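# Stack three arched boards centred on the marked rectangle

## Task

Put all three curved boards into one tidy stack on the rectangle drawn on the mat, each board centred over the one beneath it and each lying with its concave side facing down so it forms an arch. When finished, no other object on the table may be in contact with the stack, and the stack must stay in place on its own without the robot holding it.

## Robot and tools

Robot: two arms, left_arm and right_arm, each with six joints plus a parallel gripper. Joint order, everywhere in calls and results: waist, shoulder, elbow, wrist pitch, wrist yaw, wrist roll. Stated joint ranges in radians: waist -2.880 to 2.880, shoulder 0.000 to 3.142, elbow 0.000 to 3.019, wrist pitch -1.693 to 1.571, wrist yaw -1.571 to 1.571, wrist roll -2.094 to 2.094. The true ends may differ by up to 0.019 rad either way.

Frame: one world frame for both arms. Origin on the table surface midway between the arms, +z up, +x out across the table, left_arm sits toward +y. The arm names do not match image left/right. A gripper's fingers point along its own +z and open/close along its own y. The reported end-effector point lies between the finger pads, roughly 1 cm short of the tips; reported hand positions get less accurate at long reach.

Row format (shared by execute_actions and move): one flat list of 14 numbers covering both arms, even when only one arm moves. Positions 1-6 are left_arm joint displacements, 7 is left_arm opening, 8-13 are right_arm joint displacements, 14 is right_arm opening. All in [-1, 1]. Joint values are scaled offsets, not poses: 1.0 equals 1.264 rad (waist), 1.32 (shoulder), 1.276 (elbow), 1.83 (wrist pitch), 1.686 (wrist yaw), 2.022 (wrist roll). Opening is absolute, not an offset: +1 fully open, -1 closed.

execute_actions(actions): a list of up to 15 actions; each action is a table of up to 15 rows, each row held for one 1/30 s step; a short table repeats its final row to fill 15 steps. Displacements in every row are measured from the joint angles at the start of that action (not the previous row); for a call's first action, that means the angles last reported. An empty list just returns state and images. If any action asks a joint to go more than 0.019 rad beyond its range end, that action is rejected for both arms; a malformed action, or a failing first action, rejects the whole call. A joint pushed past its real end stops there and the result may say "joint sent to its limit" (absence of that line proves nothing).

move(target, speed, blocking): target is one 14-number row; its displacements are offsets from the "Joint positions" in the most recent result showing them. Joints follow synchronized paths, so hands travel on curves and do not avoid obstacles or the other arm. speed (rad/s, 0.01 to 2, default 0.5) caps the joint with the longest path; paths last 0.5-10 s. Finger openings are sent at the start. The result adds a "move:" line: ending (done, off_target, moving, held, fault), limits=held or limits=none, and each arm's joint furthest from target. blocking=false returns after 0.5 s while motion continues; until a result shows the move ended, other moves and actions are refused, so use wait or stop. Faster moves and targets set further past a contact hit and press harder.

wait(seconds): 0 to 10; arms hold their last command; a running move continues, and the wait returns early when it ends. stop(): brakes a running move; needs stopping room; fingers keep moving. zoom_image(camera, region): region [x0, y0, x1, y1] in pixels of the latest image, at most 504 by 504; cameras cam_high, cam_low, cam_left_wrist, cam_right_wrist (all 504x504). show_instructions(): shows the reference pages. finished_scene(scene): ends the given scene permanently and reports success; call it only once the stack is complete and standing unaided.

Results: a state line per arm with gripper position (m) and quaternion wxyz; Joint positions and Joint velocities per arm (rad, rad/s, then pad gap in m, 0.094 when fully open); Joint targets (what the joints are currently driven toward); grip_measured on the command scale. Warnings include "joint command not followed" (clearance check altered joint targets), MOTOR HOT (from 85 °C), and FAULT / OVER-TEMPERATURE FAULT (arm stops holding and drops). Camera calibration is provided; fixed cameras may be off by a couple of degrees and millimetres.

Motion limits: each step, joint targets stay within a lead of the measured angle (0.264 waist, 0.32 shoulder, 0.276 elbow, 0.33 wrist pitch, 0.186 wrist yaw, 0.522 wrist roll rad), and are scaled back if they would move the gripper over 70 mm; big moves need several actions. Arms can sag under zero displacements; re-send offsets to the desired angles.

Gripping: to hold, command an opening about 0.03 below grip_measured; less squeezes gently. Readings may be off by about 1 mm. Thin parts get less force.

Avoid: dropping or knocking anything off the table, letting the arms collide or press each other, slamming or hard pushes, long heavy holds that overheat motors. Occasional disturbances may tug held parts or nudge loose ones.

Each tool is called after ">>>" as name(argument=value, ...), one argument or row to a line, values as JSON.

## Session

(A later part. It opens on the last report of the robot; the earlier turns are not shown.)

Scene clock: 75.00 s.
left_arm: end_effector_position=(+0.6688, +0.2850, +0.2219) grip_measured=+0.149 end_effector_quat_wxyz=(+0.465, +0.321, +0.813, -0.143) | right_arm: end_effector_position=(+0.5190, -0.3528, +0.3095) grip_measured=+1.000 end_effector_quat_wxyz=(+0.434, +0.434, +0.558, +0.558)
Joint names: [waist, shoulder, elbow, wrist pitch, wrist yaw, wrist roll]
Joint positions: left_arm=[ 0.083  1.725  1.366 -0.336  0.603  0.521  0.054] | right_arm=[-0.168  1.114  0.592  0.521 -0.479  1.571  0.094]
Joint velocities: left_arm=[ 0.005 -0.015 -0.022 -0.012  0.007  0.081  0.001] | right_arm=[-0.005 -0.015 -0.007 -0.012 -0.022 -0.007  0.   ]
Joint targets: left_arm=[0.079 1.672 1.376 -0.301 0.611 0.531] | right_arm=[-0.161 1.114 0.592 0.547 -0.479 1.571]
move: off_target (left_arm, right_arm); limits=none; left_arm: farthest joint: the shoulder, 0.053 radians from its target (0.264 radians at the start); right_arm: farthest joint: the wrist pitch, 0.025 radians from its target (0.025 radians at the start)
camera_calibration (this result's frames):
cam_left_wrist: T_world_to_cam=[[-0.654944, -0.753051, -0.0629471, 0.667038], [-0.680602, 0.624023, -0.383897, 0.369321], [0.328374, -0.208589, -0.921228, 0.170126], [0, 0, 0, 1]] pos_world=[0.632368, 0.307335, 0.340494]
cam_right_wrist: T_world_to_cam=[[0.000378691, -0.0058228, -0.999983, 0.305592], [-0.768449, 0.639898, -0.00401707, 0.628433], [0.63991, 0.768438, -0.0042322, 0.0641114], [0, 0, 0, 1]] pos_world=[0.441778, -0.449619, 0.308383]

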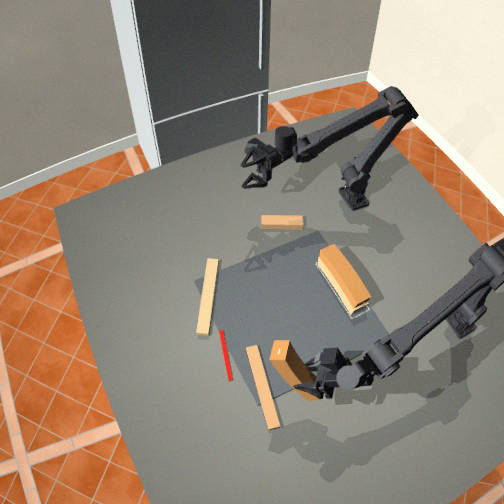

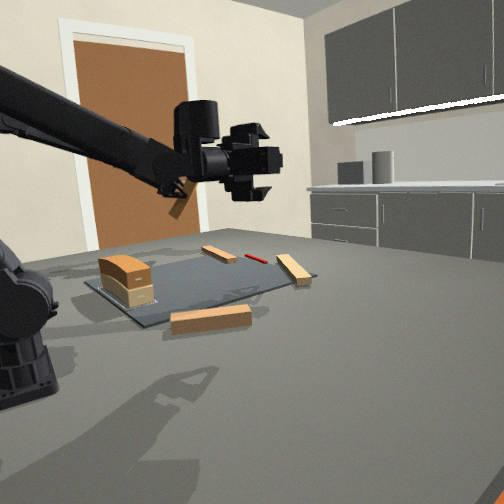

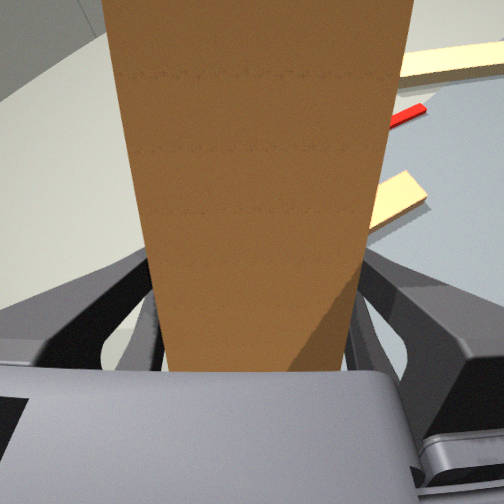

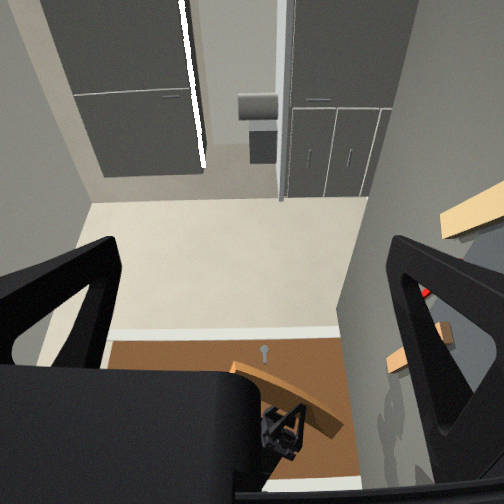

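>>> move(
  target=[0,-0.211,-0.369,0.516,0.255,0.5,0.09, 0.629,0,-0.008,0.014,0,0,1.0],
  speed=0.7,
)

Scene clock: 77.50 s.
left_arm: end_effector_position=(+0.5356, +0.2272, +0.2968) grip_measured=+0.148 end_effector_quat_wxyz=(+0.679, +0.673, +0.227, +0.188) | right_arm: end_effector_position=(+0.3967, -0.0019, +0.3061) grip_measured=+1.000 end_effector_quat_wxyz=(+0.182, +0.186, +0.684, +0.681)
Joint names: [waist, shoulder, elbow, wrist pitch, wrist yaw, wrist roll]
Joint positions: left_arm=[0.083 1.481 0.886 0.579 1.033 1.53  0.054] | right_arm=[ 0.627  1.114  0.586  0.521 -0.479  1.571  0.094]
Joint velocities: left_arm=[ 0.005  0.005 -0.037 -0.012  0.095  0.007 -0.   ] | right_arm=[ 0.005 -0.005  0.007  0.012 -0.037 -0.051  0.   ]
Joint targets: left_arm=[0.083 1.447 0.895 0.609 1.033 1.532] | right_arm=[0.627 1.114 0.582 0.547 -0.479 1.571]
move: off_target (left_arm, right_arm); limits=none; left_arm: farthest joint: the shoulder, 0.035 radians from its target (0.279 radians at the start); right_arm: farthest joint: the wrist pitch, 0.025 radians from its target (0.025 radians at the start)
camera_calibration (this result's frames):
cam_left_wrist: T_world_to_cam=[[-0.0541413, -0.0237204, -0.998252, 0.3311], [0.347457, 0.936795, -0.0411048, -0.379911], [0.936132, -0.349075, -0.0424774, -0.283636], [0, 0, 0, 1]] pos_world=[0.415449, 0.264742, 0.302857]
cam_right_wrist: T_world_to_cam=[[-0.000731662, -0.00707349, -0.999975, 0.304718], [-0.994902, -0.100836, 0.00144123, 0.396684], [-0.100844, 0.994878, -0.00696365, 0.167774], [0, 0, 0, 1]] pos_world=[0.411803, -0.124759, 0.305307]

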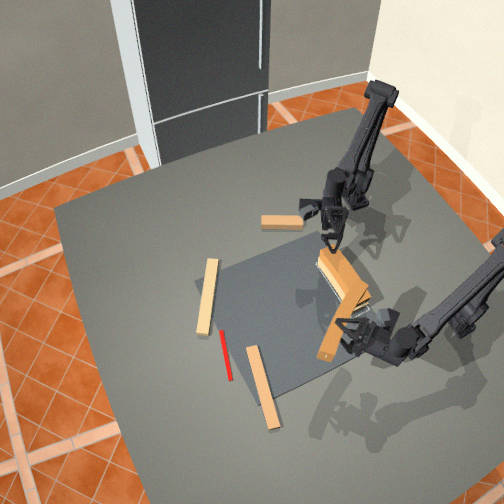

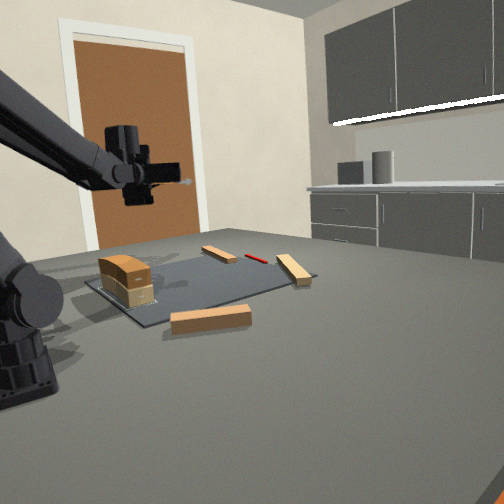

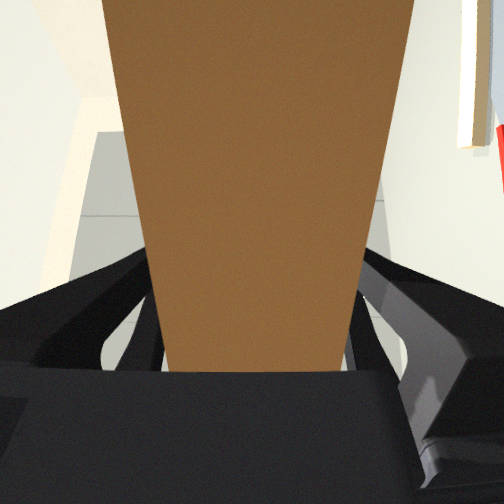

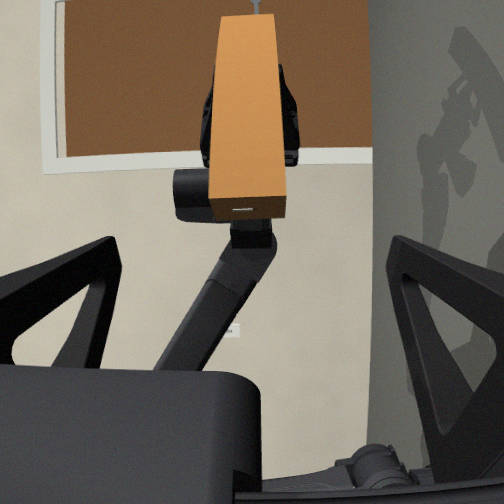

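>>> move(
  target=[-0.305,-0.01,0.015,0.015,0,-0.004,0.09, -0.008,0,0,0.014,0,0,1.0],
  speed=0.22,
)

Scene clock: 79.73 s.
left_arm: end_effector_position=(+0.4499, +0.0318, +0.2935) grip_measured=+0.148 end_effector_quat_wxyz=(+0.701, +0.705, +0.095, +0.052) | right_arm: end_effector_position=(+0.3967, -0.0019, +0.3061) grip_measured=+1.000 end_effector_quat_wxyz=(+0.182, +0.186, +0.684, +0.681)
Joint names: [waist, shoulder, elbow, wrist pitch, wrist yaw, wrist roll]
Joint positions: left_arm=[-0.304  1.481  0.879  0.579  1.033  1.53   0.054] | right_arm=[ 0.627  1.114  0.586  0.521 -0.479  1.571  0.094]
Joint velocities: left_arm=[-0.005 -0.024  0.002  0.022  0.007 -0.022 -0.002] | right_arm=[-0.015 -0.005  0.007  0.002 -0.037  0.007  0.   ]
Joint targets: left_arm=[-0.302 1.468 0.905 0.607 1.033 1.522] | right_arm=[0.617 1.114 0.586 0.547 -0.479 1.571]
move: off_target (left_arm, right_arm); limits=none; left_arm: farthest joint: the wrist pitch, 0.027 radians from its target (0.027 radians at the start); right_arm: farthest joint: the wrist pitch, 0.025 radians from its target (0.025 radians at the start)
camera_calibration (this result's frames):
cam_left_wrist: T_world_to_cam=[[-0.0652016, 0.000776564, -0.997872, 0.322635], [0.675207, 0.736341, -0.0435455, -0.307576], [0.734741, -0.67661, -0.048535, -0.168917], [0, 0, 0, 1]] pos_world=[0.352824, 0.11194, 0.300357]
cam_right_wrist: T_world_to_cam=[[-0.000731662, -0.00707349, -0.999975, 0.304718], [-0.994902, -0.100836, 0.00144123, 0.396684], [-0.100844, 0.994878, -0.00696365, 0.167774], [0, 0, 0, 1]] pos_world=[0.411803, -0.124759, 0.305307]

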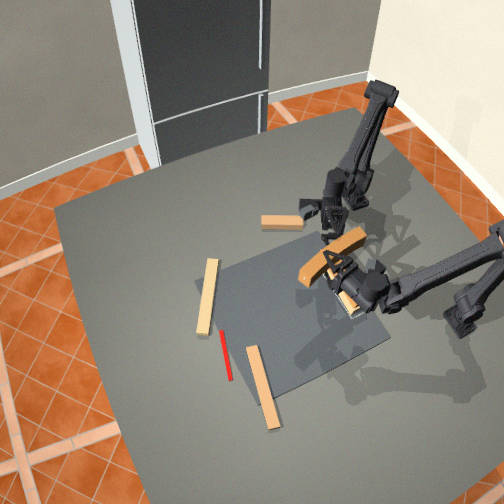

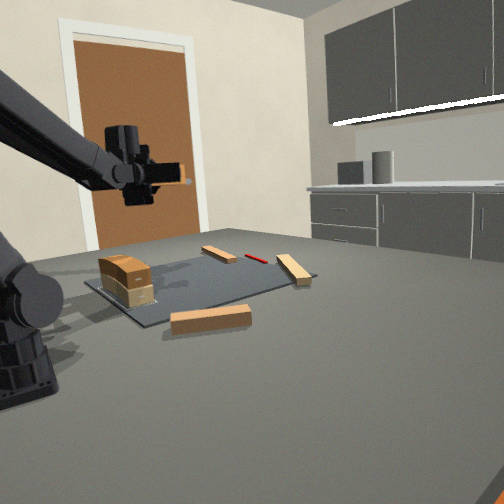

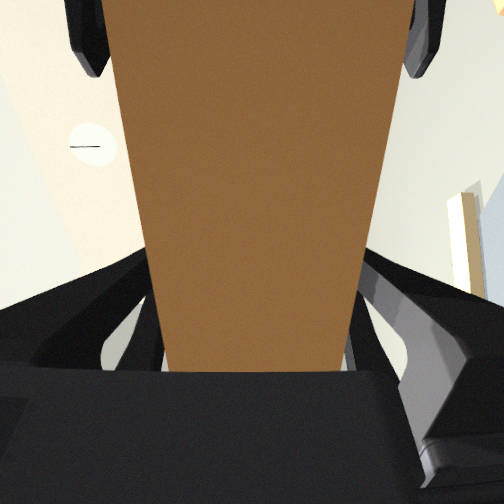

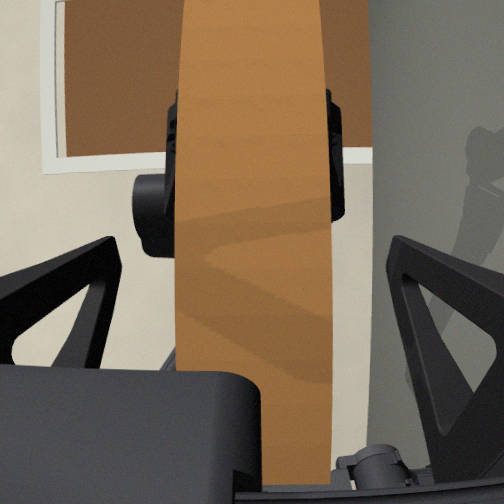

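Centred and level. Closing in slowly.

>>> move(
  target=[-0.047,-0.012,0.03,0.015,0,-0.004,0.09, 0,0,0,0.014,0,0,1.0],
  speed=0.06,
)

Scene clock: 81.17 s.
left_arm: end_effector_position=(+0.4314, +0.0079, +0.2915) grip_measured=+0.148 end_effector_quat_wxyz=(+0.701, +0.708, +0.077, +0.031) | right_arm: end_effector_position=(+0.3967, -0.0019, +0.3061) grip_measured=+1.000 end_effector_quat_wxyz=(+0.182, +0.186, +0.684, +0.681)
Joint names: [waist, shoulder, elbow, wrist pitch, wrist yaw, wrist roll]
Joint positions: left_arm=[-0.358  1.481  0.875  0.579  1.033  1.53   0.054] | right_arm=[ 0.627  1.114  0.586  0.521 -0.479  1.571  0.094]
Joint velocities: left_arm=[ 0.005 -0.005 -0.012  0.002  0.022 -0.007 -0.002] | right_arm=[ 0.005 -0.005  0.002 -0.002  0.022 -0.007  0.   ]
Joint targets: left_arm=[-0.363 1.465 0.917 0.607 1.033 1.522] | right_arm=[0.627 1.114 0.586 0.547 -0.479 1.571]
move: off_target (left_arm, right_arm); limits=none; left_arm: farthest joint: the elbow, 0.042 radians from its target (0.038 radians at the start); right_arm: farthest joint: the wrist pitch, 0.025 radians from its target (0.025 radians at the start)
camera_calibration (this result's frames):
cam_left_wrist: T_world_to_cam=[[-0.068946, 0.00587352, -0.997603, 0.320953], [0.713912, 0.698773, -0.0452255, -0.293533], [0.696833, -0.715319, -0.0523708, -0.153837], [0, 0, 0, 1]] pos_world=[0.338884, 0.0931853, 0.298852]
cam_right_wrist: T_world_to_cam=[[-0.000731662, -0.00707349, -0.999975, 0.304718], [-0.994902, -0.100836, 0.00144123, 0.396684], [-0.100844, 0.994878, -0.00696365, 0.167774], [0, 0, 0, 1]] pos_world=[0.411803, -0.124759, 0.305307]

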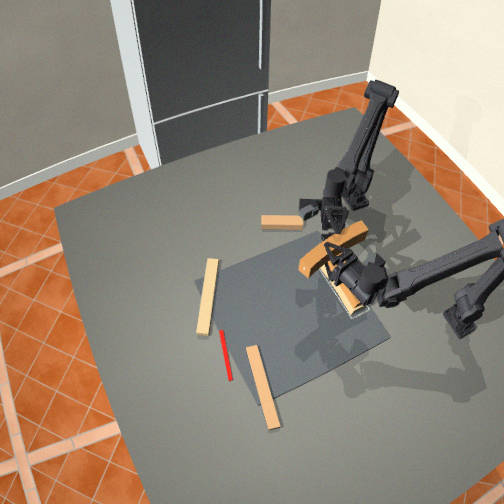

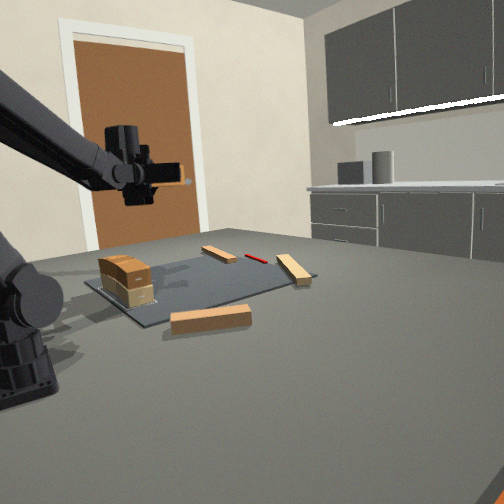

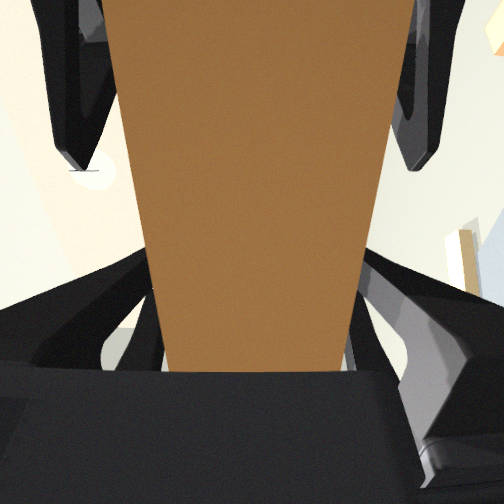

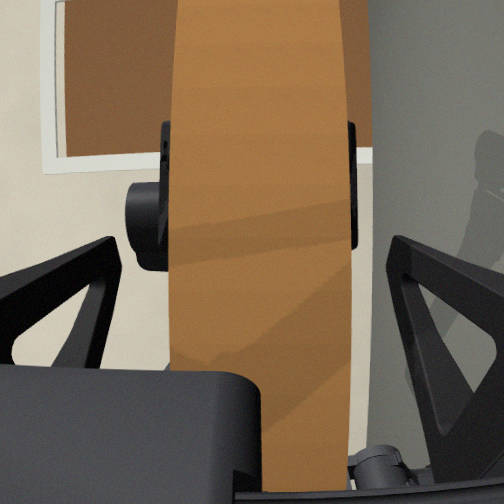

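>>> move(
  target=[0,-0.012,0.035,0.015,0,-0.004,0.09, 0,0,-0.006,0.014,0,0,0.09],
  speed=0.06,
)

Scene clock: 82.23 s.
left_arm: end_effector_position=(+0.4309, +0.0078, +0.2908) grip_measured=+0.148 end_effector_quat_wxyz=(+0.701, +0.708, +0.078, +0.030) | right_arm: end_effector_position=(+0.3963, -0.0020, +0.3038) grip_measured=+0.152 end_effector_quat_wxyz=(+0.181, +0.186, +0.686, +0.679)
Joint names: [waist, shoulder, elbow, wrist pitch, wrist yaw, wrist roll]
Joint positions: left_arm=[-0.358  1.481  0.873  0.579  1.034  1.528  0.054] | right_arm=[ 0.627  1.115  0.583  0.52  -0.48   1.569  0.054]
Joint velocities: left_arm=[-0.005 -0.024  0.002  0.012  0.022  0.022 -0.001] | right_arm=[ 0.005 -0.005  0.012  0.007 -0.007 -0.022 -0.   ]
Joint targets: left_arm=[-0.358 1.465 0.920 0.607 1.033 1.522] | right_arm=[0.627 1.114 0.579 0.547 -0.479 1.571]
move: off_target (left_arm, right_arm); limits=none; left_arm: farthest joint: the elbow, 0.046 radians from its target (0.045 radians at the start); right_arm: farthest joint: the wrist pitch, 0.027 radians from its target (0.025 radians at the start)
camera_calibration (this result's frames):
cam_left_wrist: T_world_to_cam=[[-0.0718625, 0.00627091, -0.997395, 0.321386], [0.714561, 0.697986, -0.0470958, -0.292844], [0.695873, -0.716084, -0.05464, -0.152439], [0, 0, 0, 1]] pos_world=[0.338428, 0.0932272, 0.298428]
cam_right_wrist: T_world_to_cam=[[-0.0035885, -0.0108842, -0.999934, 0.303484], [-0.994776, -0.101979, 0.00468002, 0.3952], [-0.102023, 0.994727, -0.0104614, 0.169318], [0, 0, 0, 1]] pos_world=[0.411499, -0.12482, 0.303386]

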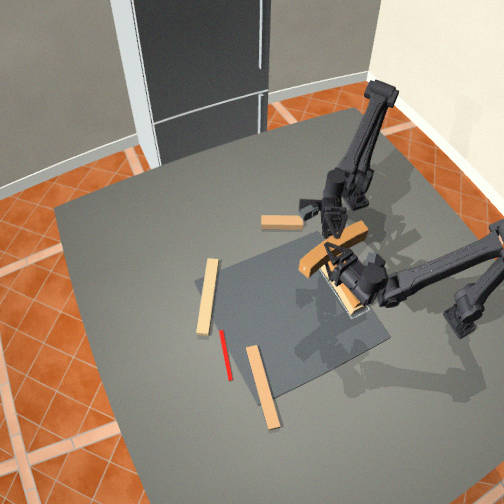

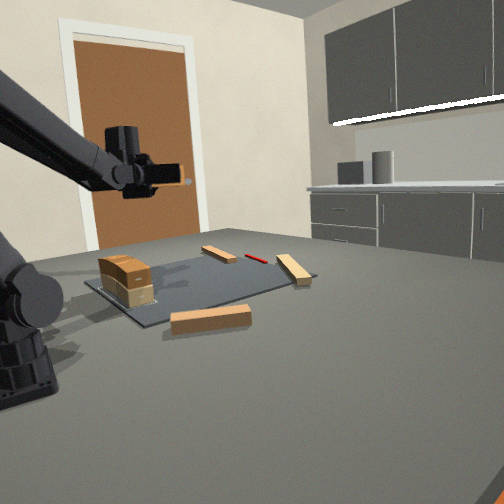

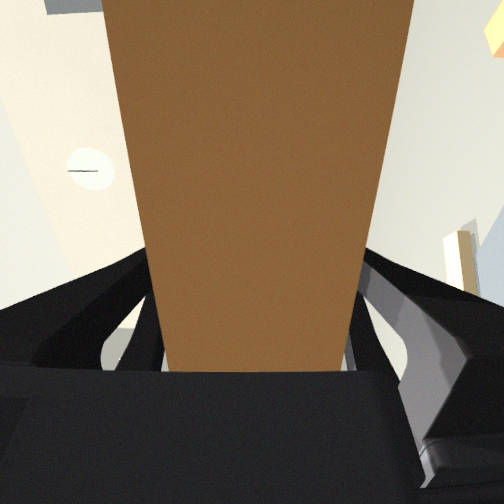

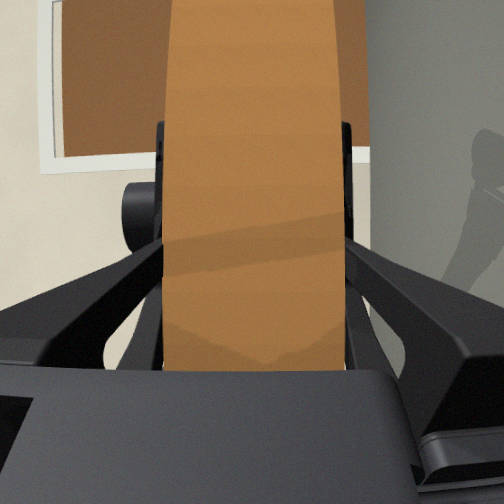

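>>> move(
  target=[0,0,0.03,0.01,0,0,1.0, 0,-0.02,0.045,0.014,0,0,0.09],
)

>>> move(
  target=[0.65,0,0.02,0,0,0,1.0, 0,-0.02,0.05,0.012,0,0,0.09],
  speed=0.6,
)

Scene clock: 83.07 s.
left_arm: end_effector_position=(+0.4308, +0.0079, +0.2908) grip_measured=+1.000 end_effector_quat_wxyz=(+0.701, +0.708, +0.078, +0.030) | right_arm: end_effector_position=(+0.3958, -0.0023, +0.2950) grip_measured=+0.152 end_effector_quat_wxyz=(+0.176, +0.191, +0.691, +0.674)
Joint names: [waist, shoulder, elbow, wrist pitch, wrist yaw, wrist roll]
Joint positions: left_arm=[-0.358  1.481  0.873  0.58   1.034  1.528  0.094] | right_arm=[ 0.627  1.122  0.575  0.514 -0.48   1.569  0.054]
Joint velocities: left_arm=[-0.015 -0.015 -0.017 -0.012 -0.007 -0.066  0.   ] | right_arm=[ 0.005 -0.005 -0.012 -0.012 -0.051 -0.022 -0.   ]
Joint targets: left_arm=[-0.358 1.481 0.912 0.598 1.034 1.528] | right_arm=[0.627 1.089 0.641 0.545 -0.480 1.569]
move: off_target (left_arm, right_arm); limits=none; left_arm: farthest joint: the elbow, 0.038 radians from its target (0.038 radians at the start); right_arm: farthest joint: the elbow, 0.065 radians from its target (0.057 radians at the start)
camera_calibration (this result's frames):
cam_left_wrist: T_world_to_cam=[[-0.071157, 0.00598566, -0.997447, 0.321098], [0.714594, 0.697973, -0.04679, -0.292915], [0.695911, -0.716099, -0.053943, -0.152585], [0, 0, 0, 1]] pos_world=[0.338349, 0.0932592, 0.298342]
cam_right_wrist: T_world_to_cam=[[-0.0209829, -0.0219109, -0.99954, 0.301485], [-0.994534, -0.101826, 0.0231099, 0.389214], [-0.102285, 0.994561, -0.0196546, 0.172288], [0, 0, 0, 1]] pos_world=[0.411035, -0.125113, 0.295738]

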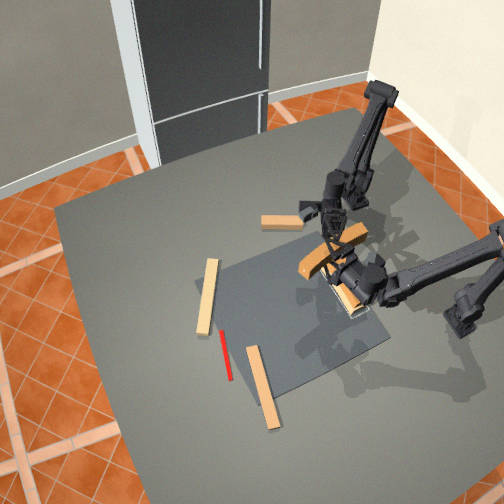

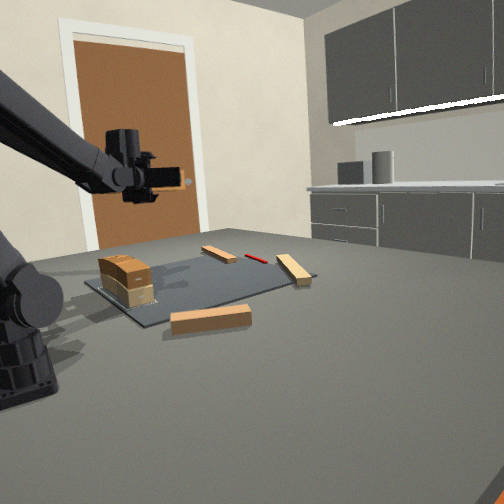

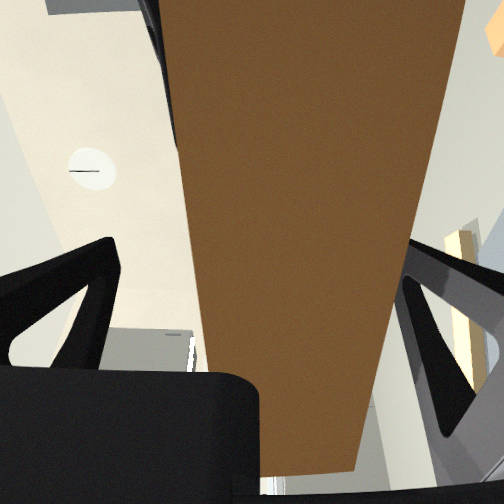

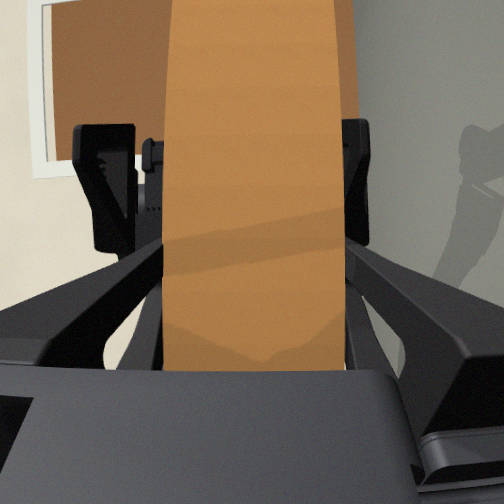

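Scene clock: 85.03 s.
left_arm: end_effector_position=(+0.5370, +0.4384, +0.2904) grip_measured=+1.000 end_effector_quat_wxyz=(+0.630, +0.617, +0.356, +0.309) | right_arm: end_effector_position=(+0.3951, -0.0028, +0.2857) grip_measured=+0.152 end_effector_quat_wxyz=(+0.172, +0.196, +0.697, +0.668)
Joint names: [waist, shoulder, elbow, wrist pitch, wrist yaw, wrist roll]
Joint positions: left_arm=[0.47  1.481 0.872 0.58  1.035 1.527 0.094] | right_arm=[ 0.627  1.128  0.566  0.507 -0.48   1.568  0.054]
Joint velocities: left_arm=[-0.015 -0.024  0.017  0.002 -0.022 -0.081  0.   ] | right_arm=[ 0.005  0.005 -0.002  0.007 -0.066 -0.037  0.001]
Joint targets: left_arm=[0.463 1.481 0.899 0.580 1.034 1.529] | right_arm=[0.627 1.095 0.639 0.536 -0.480 1.569]
move: off_target (left_arm, right_arm); limits=none; left_arm: farthest joint: the elbow, 0.026 radians from its target (0.026 radians at the start); right_arm: farthest joint: the elbow, 0.072 radians from its target (0.064 radians at the start)
camera_calibration (this result's frames):
cam_left_wrist: T_world_to_cam=[[-0.053877, -0.0496288, -0.997314, 0.340784], [-0.030298, 0.998386, -0.0480454, -0.400713], [0.998088, 0.0276281, -0.0552936, -0.406105], [0, 0, 0, 1]] pos_world=[0.411548, 0.428199, 0.298161]
cam_right_wrist: T_world_to_cam=[[-0.0389959, -0.0341327, -0.998656, 0.298992], [-0.99398, -0.101076, 0.0422679, 0.382999], [-0.102383, 0.994293, -0.0299857, 0.175529], [0, 0, 0, 1]] pos_world=[0.410324, -0.12561, 0.287665]

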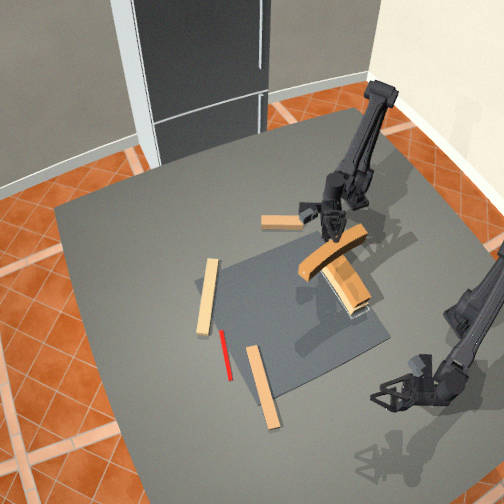

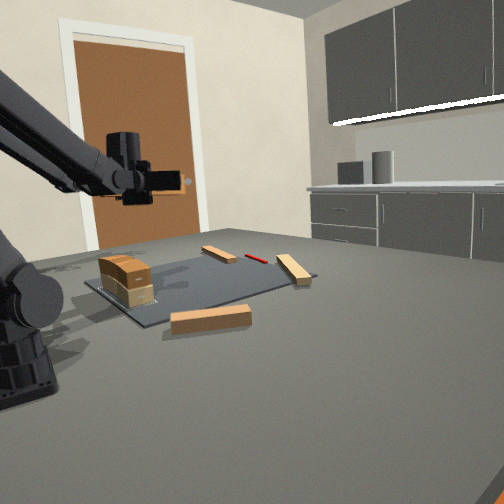

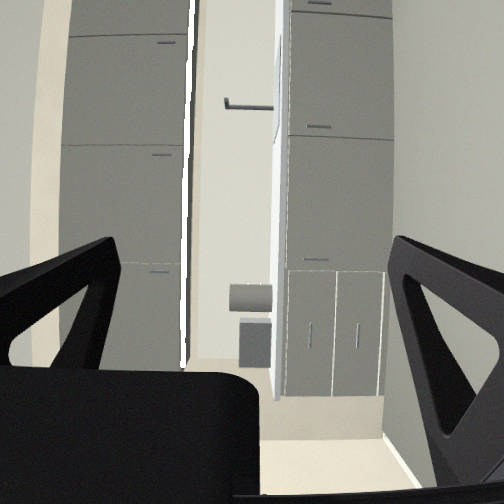

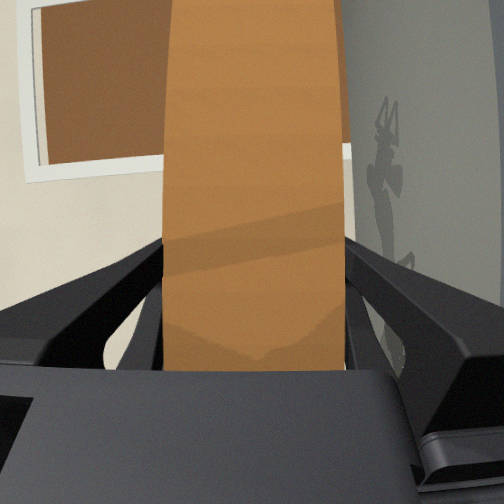

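>>> move(
  target=[0,0,0.03,0,0,0,1.0, 0.083,0,0.25,-0.4,-0.04,-0.95,0.09],
  speed=0.7,
)

Scene clock: 88.97 s.
left_arm: end_effector_position=(+0.5370, +0.4384, +0.2904) grip_measured=+1.000 end_effector_quat_wxyz=(+0.630, +0.617, +0.356, +0.309) | right_arm: end_effector_position=(+0.3569, +0.0363, +0.2518) grip_measured=+0.151 end_effector_quat_wxyz=(+0.416, -0.519, +0.682, +0.304)
Joint names: [waist, shoulder, elbow, wrist pitch, wrist yaw, wrist roll]
Joint positions: left_arm=[0.47  1.481 0.872 0.58  1.035 1.527 0.094] | right_arm=[ 0.723  1.139  0.792 -0.23  -0.54  -0.342  0.054]
Joint velocities: left_arm=[-0.005  0.005  0.007 -0.027  0.007  0.066  0.   ] | right_arm=[-0.005 -0.005 -0.017  0.007  0.037 -0.066 -0.001]
Joint targets: left_arm=[0.470 1.481 0.910 0.580 1.035 1.527] | right_arm=[0.732 1.129 0.886 -0.225 -0.547 -0.353]
move: off_target (left_arm, right_arm); limits=none; left_arm: farthest joint: the elbow, 0.038 radians from its target (0.038 radians at the start); right_arm: farthest joint: the elbow, 0.093 radians from its target (0.319 radians at the start)
camera_calibration (this result's frames):
cam_left_wrist: T_world_to_cam=[[-0.053877, -0.0496288, -0.997314, 0.340784], [-0.030298, 0.998386, -0.0480454, -0.400713], [0.998088, 0.0276281, -0.0552936, -0.406105], [0, 0, 0, 1]] pos_world=[0.411548, 0.428199, 0.298161]
cam_right_wrist: T_world_to_cam=[[0.961373, -0.274323, 0.0225405, -0.340481], [-0.236921, -0.866412, -0.439544, 0.229287], [0.140107, 0.417225, -0.897938, 0.284682], [0, 0, 0, 1]] pos_world=[0.341767, -0.013521, 0.364083]

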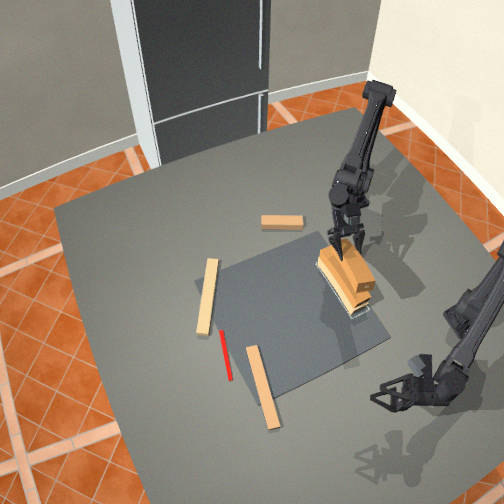

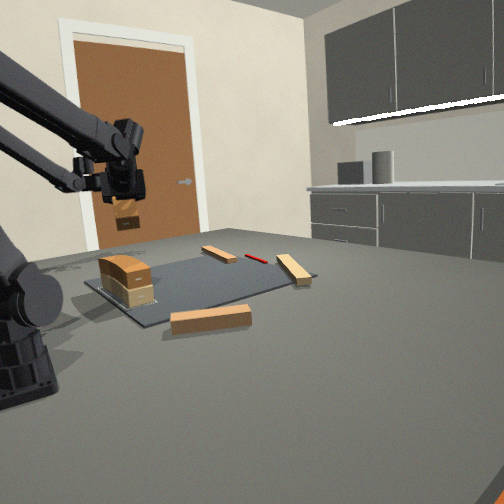

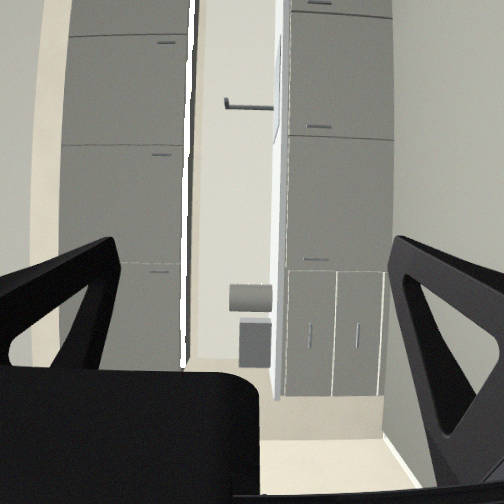

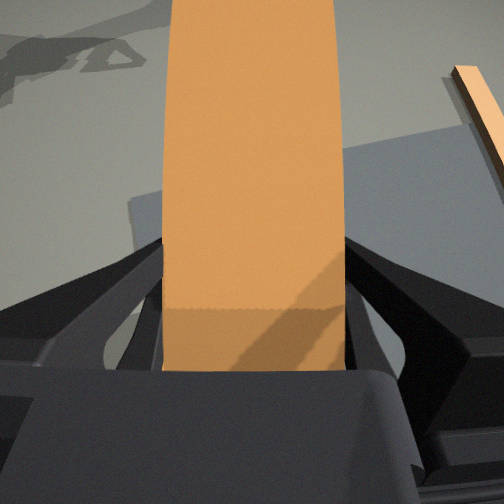

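>>> move(
  target=[0,0,0.03,0,0,0,1.0, 0.005,0.089,0.139,-0.268,-0.003,-0.214,0.09],
  speed=0.35,
)

Scene clock: 91.20 s.
left_arm: end_effector_position=(+0.5370, +0.4384, +0.2904) grip_measured=+1.000 end_effector_quat_wxyz=(+0.630, +0.617, +0.356, +0.309) | right_arm: end_effector_position=(+0.3232, +0.0097, +0.1716) grip_measured=+0.151 end_effector_quat_wxyz=(-0.237, +0.660, -0.669, -0.246)
Joint names: [waist, shoulder, elbow, wrist pitch, wrist yaw, wrist roll]
Joint positions: left_arm=[0.47  1.481 0.872 0.58  1.035 1.527 0.094] | right_arm=[ 0.723  1.264  0.881 -0.718 -0.537 -0.764  0.054]
Joint velocities: left_arm=[-0.005 -0.015  0.012 -0.007  0.051 -0.007  0.   ] | right_arm=[-0.015 -0.005 -0.007 -0.012  0.051  0.051  0.   ]
Joint targets: left_arm=[0.470 1.481 0.910 0.580 1.035 1.527] | right_arm=[0.729 1.257 0.969 -0.721 -0.544 -0.775]
move: off_target (left_arm, right_arm); limits=none; left_arm: farthest joint: the elbow, 0.038 radians from its target (0.038 radians at the start); right_arm: farthest joint: the elbow, 0.088 radians from its target (0.178 radians at the start)
camera_calibration (this result's frames):
cam_left_wrist: T_world_to_cam=[[-0.053877, -0.0496288, -0.997314, 0.340784], [-0.030298, 0.998386, -0.0480454, -0.400713], [0.998088, 0.0276281, -0.0552936, -0.406105], [0, 0, 0, 1]] pos_world=[0.411548, 0.428199, 0.298161]
cam_right_wrist: T_world_to_cam=[[0.999921, -0.00394071, -0.0119545, -0.322799], [-0.00476894, -0.997531, -0.0700642, 0.0258883], [-0.0116489, 0.0701157, -0.997471, 0.298023], [0, 0, 0, 1]] pos_world=[0.326368, 0.00365621, 0.295224]

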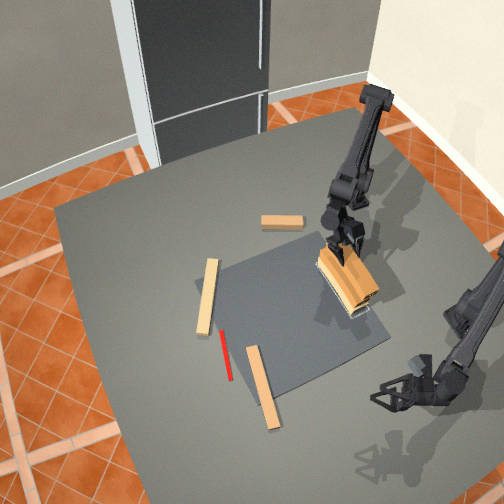

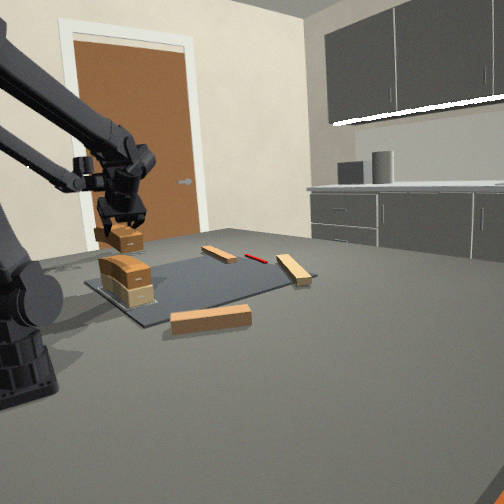

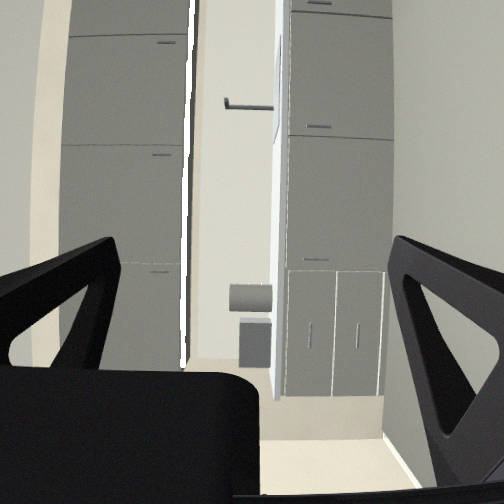

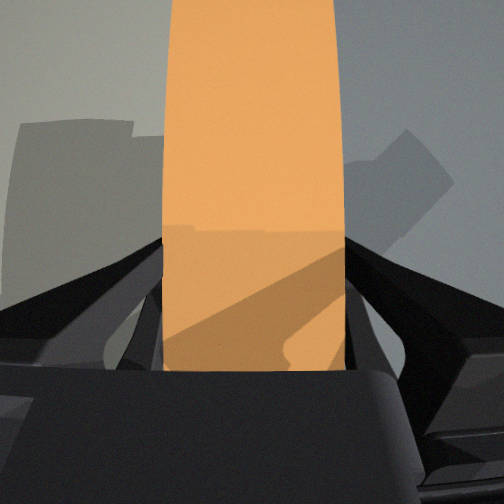

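>>> move(
  target=[0,0,0.03,0,0,0,1.0, 0.006,0.025,-0.036,0.064,-0.006,-0.007,0.09],
  speed=0.12,
)

>>> zoom_image(
  camera="cam_low",
  region=[75,210,185,320],
)

>>> zoom_image(
  camera="cam_high",
  region=[300,230,400,330],
)

Scene clock: 92.70 s.
left_arm: end_effector_position=(+0.5370, +0.4384, +0.2904) grip_measured=+1.000 end_effector_quat_wxyz=(+0.630, +0.617, +0.356, +0.309) | right_arm: end_effector_position=(+0.3216, +0.0082, +0.1385) grip_measured=+0.151 end_effector_quat_wxyz=(-0.233, +0.661, -0.670, -0.246)
Joint names: [waist, shoulder, elbow, wrist pitch, wrist yaw, wrist roll]
Joint positions: left_arm=[0.47  1.481 0.872 0.58  1.035 1.527 0.094] | right_arm=[ 0.723  1.304  0.824 -0.632 -0.536 -0.768  0.054]
Joint velocities: left_arm=[-0.015 -0.005 -0.002 -0.012  0.007 -0.022  0.   ] | right_arm=[ 0.005 -0.005  0.002 -0.002  0.037  0.037 -0.   ]
Joint targets: left_arm=[0.470 1.481 0.910 0.580 1.035 1.527] | right_arm=[0.731 1.297 0.835 -0.601 -0.548 -0.778]
move: off_target (left_arm, right_arm); limits=none; left_arm: farthest joint: the elbow, 0.038 radians from its target (0.038 radians at the start); right_arm: farthest joint: the wrist pitch, 0.031 radians from its target (0.117 radians at the start)
camera_calibration (this result's frames):
cam_left_wrist: T_world_to_cam=[[-0.053877, -0.0496288, -0.997314, 0.340784], [-0.030298, 0.998386, -0.0480454, -0.400713], [0.998088, 0.0276281, -0.0552936, -0.406105], [0, 0, 0, 1]] pos_world=[0.411548, 0.428199, 0.298161]
cam_right_wrist: T_world_to_cam=[[0.999849, -0.00162964, -0.0172977, -0.320803], [-0.002712, -0.998027, -0.0627348, 0.0203945], [-0.0171613, 0.0627723, -0.99788, 0.267001], [0, 0, 0, 1]] pos_world=[0.325392, 0.00307118, 0.262165]

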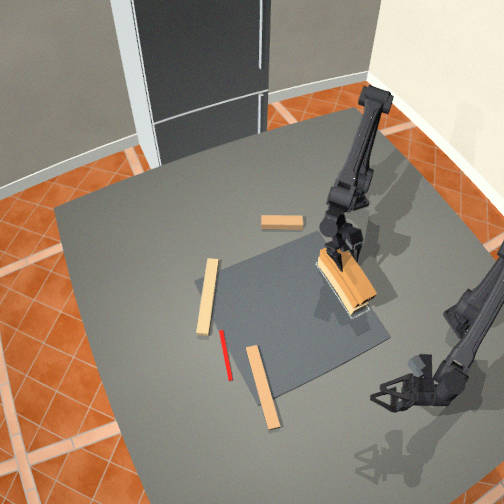

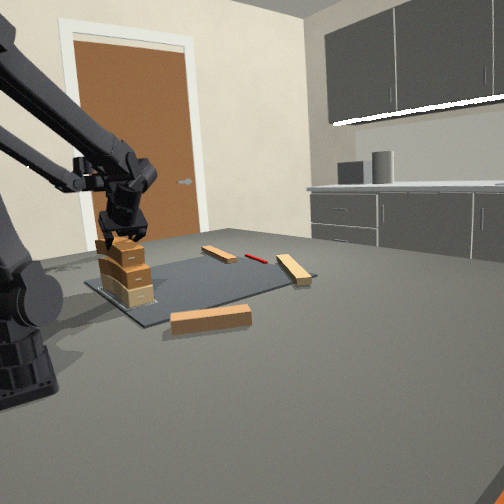

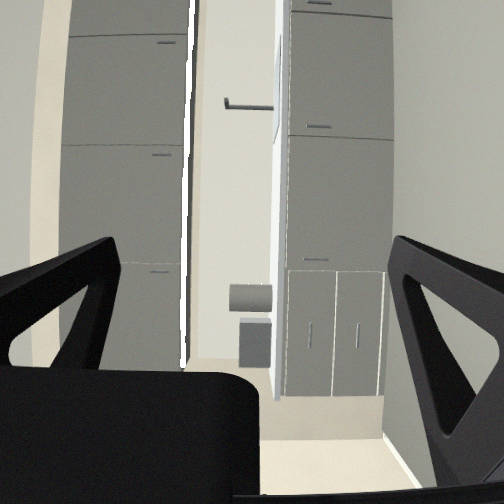

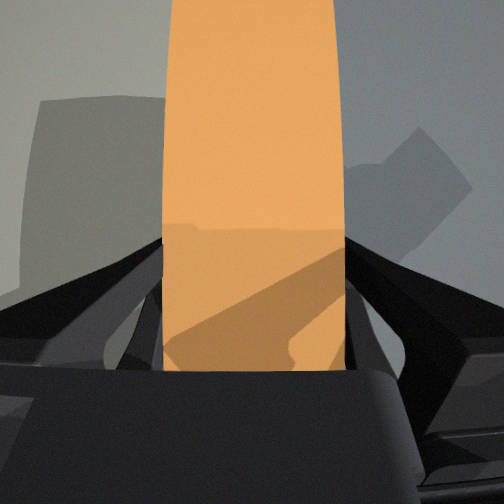

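Region (75, 210, 185, 320) of cam_low's 504x504 image, scaled by 4.582, with more detail than that image has.

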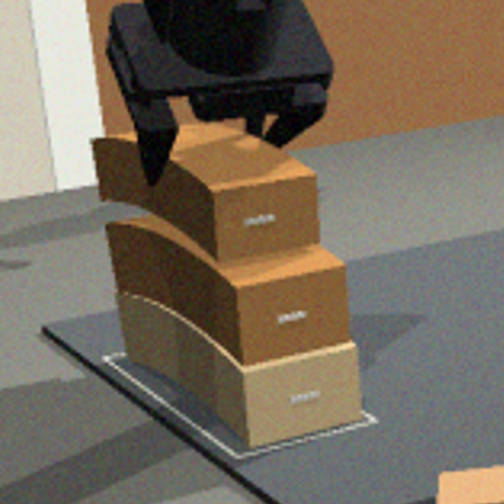

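Region (300, 230, 400, 330) of cam_high's 504x504 image, scaled by 5.040, with more detail than that image has.

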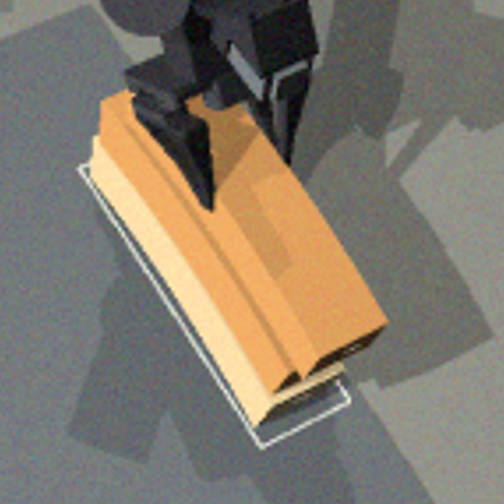

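>>> move(
  target=[0,0,0.03,0,0,0,1.0, -0.027,-0.056,0.0,0.01,-0.004,-0.016,0.09],
  speed=0.08,
)

Scene clock: 94.37 s.
left_arm: end_effector_position=(+0.5370, +0.4384, +0.2904) grip_measured=+1.000 end_effector_quat_wxyz=(+0.630, +0.617, +0.356, +0.309) | right_arm: end_effector_position=(+0.3264, -0.0021, +0.1464) grip_measured=+0.151 end_effector_quat_wxyz=(-0.249, +0.660, -0.668, -0.237)
Joint names: [waist, shoulder, elbow, wrist pitch, wrist yaw, wrist roll]
Joint positions: left_arm=[0.47  1.481 0.872 0.58  1.035 1.527 0.094] | right_arm=[ 0.698  1.271  0.813 -0.632 -0.532 -0.79   0.054]
Joint velocities: left_arm=[ 0.005 -0.005 -0.012 -0.012 -0.022  0.066  0.   ] | right_arm=[-0.005 -0.005 -0.027  0.007  0.022  0.022 -0.   ]
Joint targets: left_arm=[0.470 1.481 0.910 0.580 1.035 1.527] | right_arm=[0.689 1.230 0.824 -0.613 -0.543 -0.800]
move: off_target (left_arm, right_arm); limits=none; left_arm: farthest joint: the elbow, 0.038 radians from its target (0.038 radians at the start); right_arm: farthest joint: the shoulder, 0.041 radians from its target (0.074 radians at the start)
camera_calibration (this result's frames):
cam_left_wrist: T_world_to_cam=[[-0.053877, -0.0496288, -0.997314, 0.340784], [-0.030298, 0.998386, -0.0480454, -0.400713], [0.998088, 0.0276281, -0.0552936, -0.406105], [0, 0, 0, 1]] pos_world=[0.411548, 0.428199, 0.298161]
cam_right_wrist: T_world_to_cam=[[0.999796, -0.0118012, 0.0163685, -0.330401], [-0.0105808, -0.997295, -0.0727374, 0.0145911], [0.0171826, 0.0725494, -0.997217, 0.264304], [0, 0, 0, 1]] pos_world=[0.325947, -0.00852254, 0.270038]

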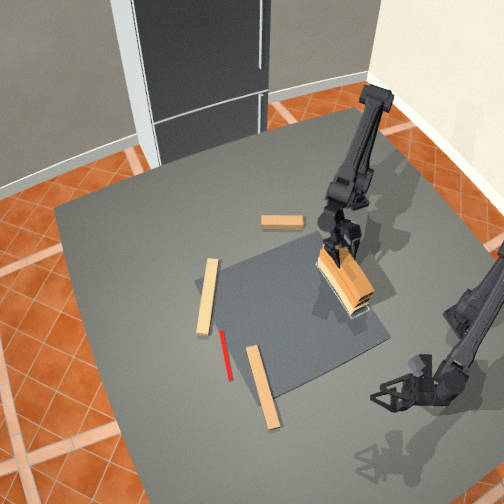

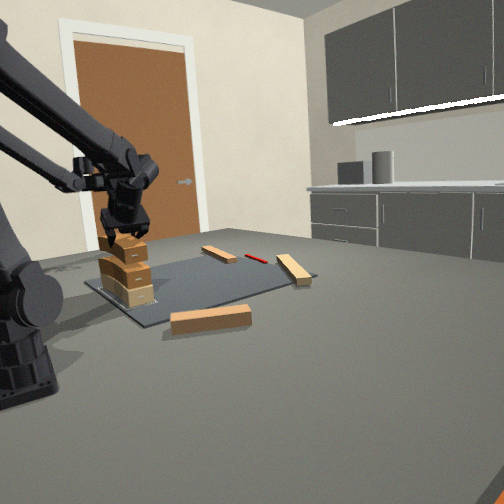

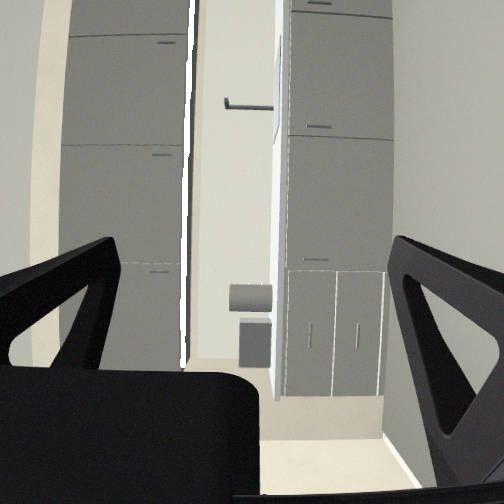

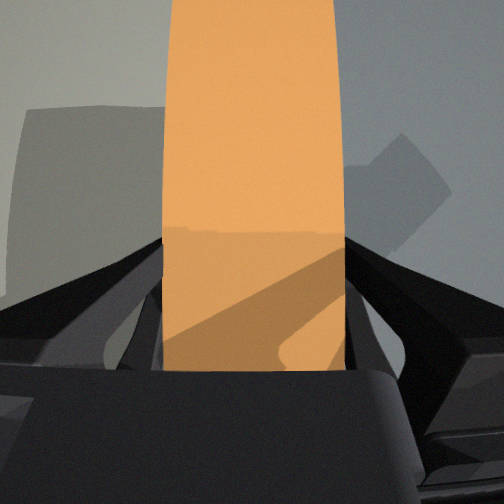

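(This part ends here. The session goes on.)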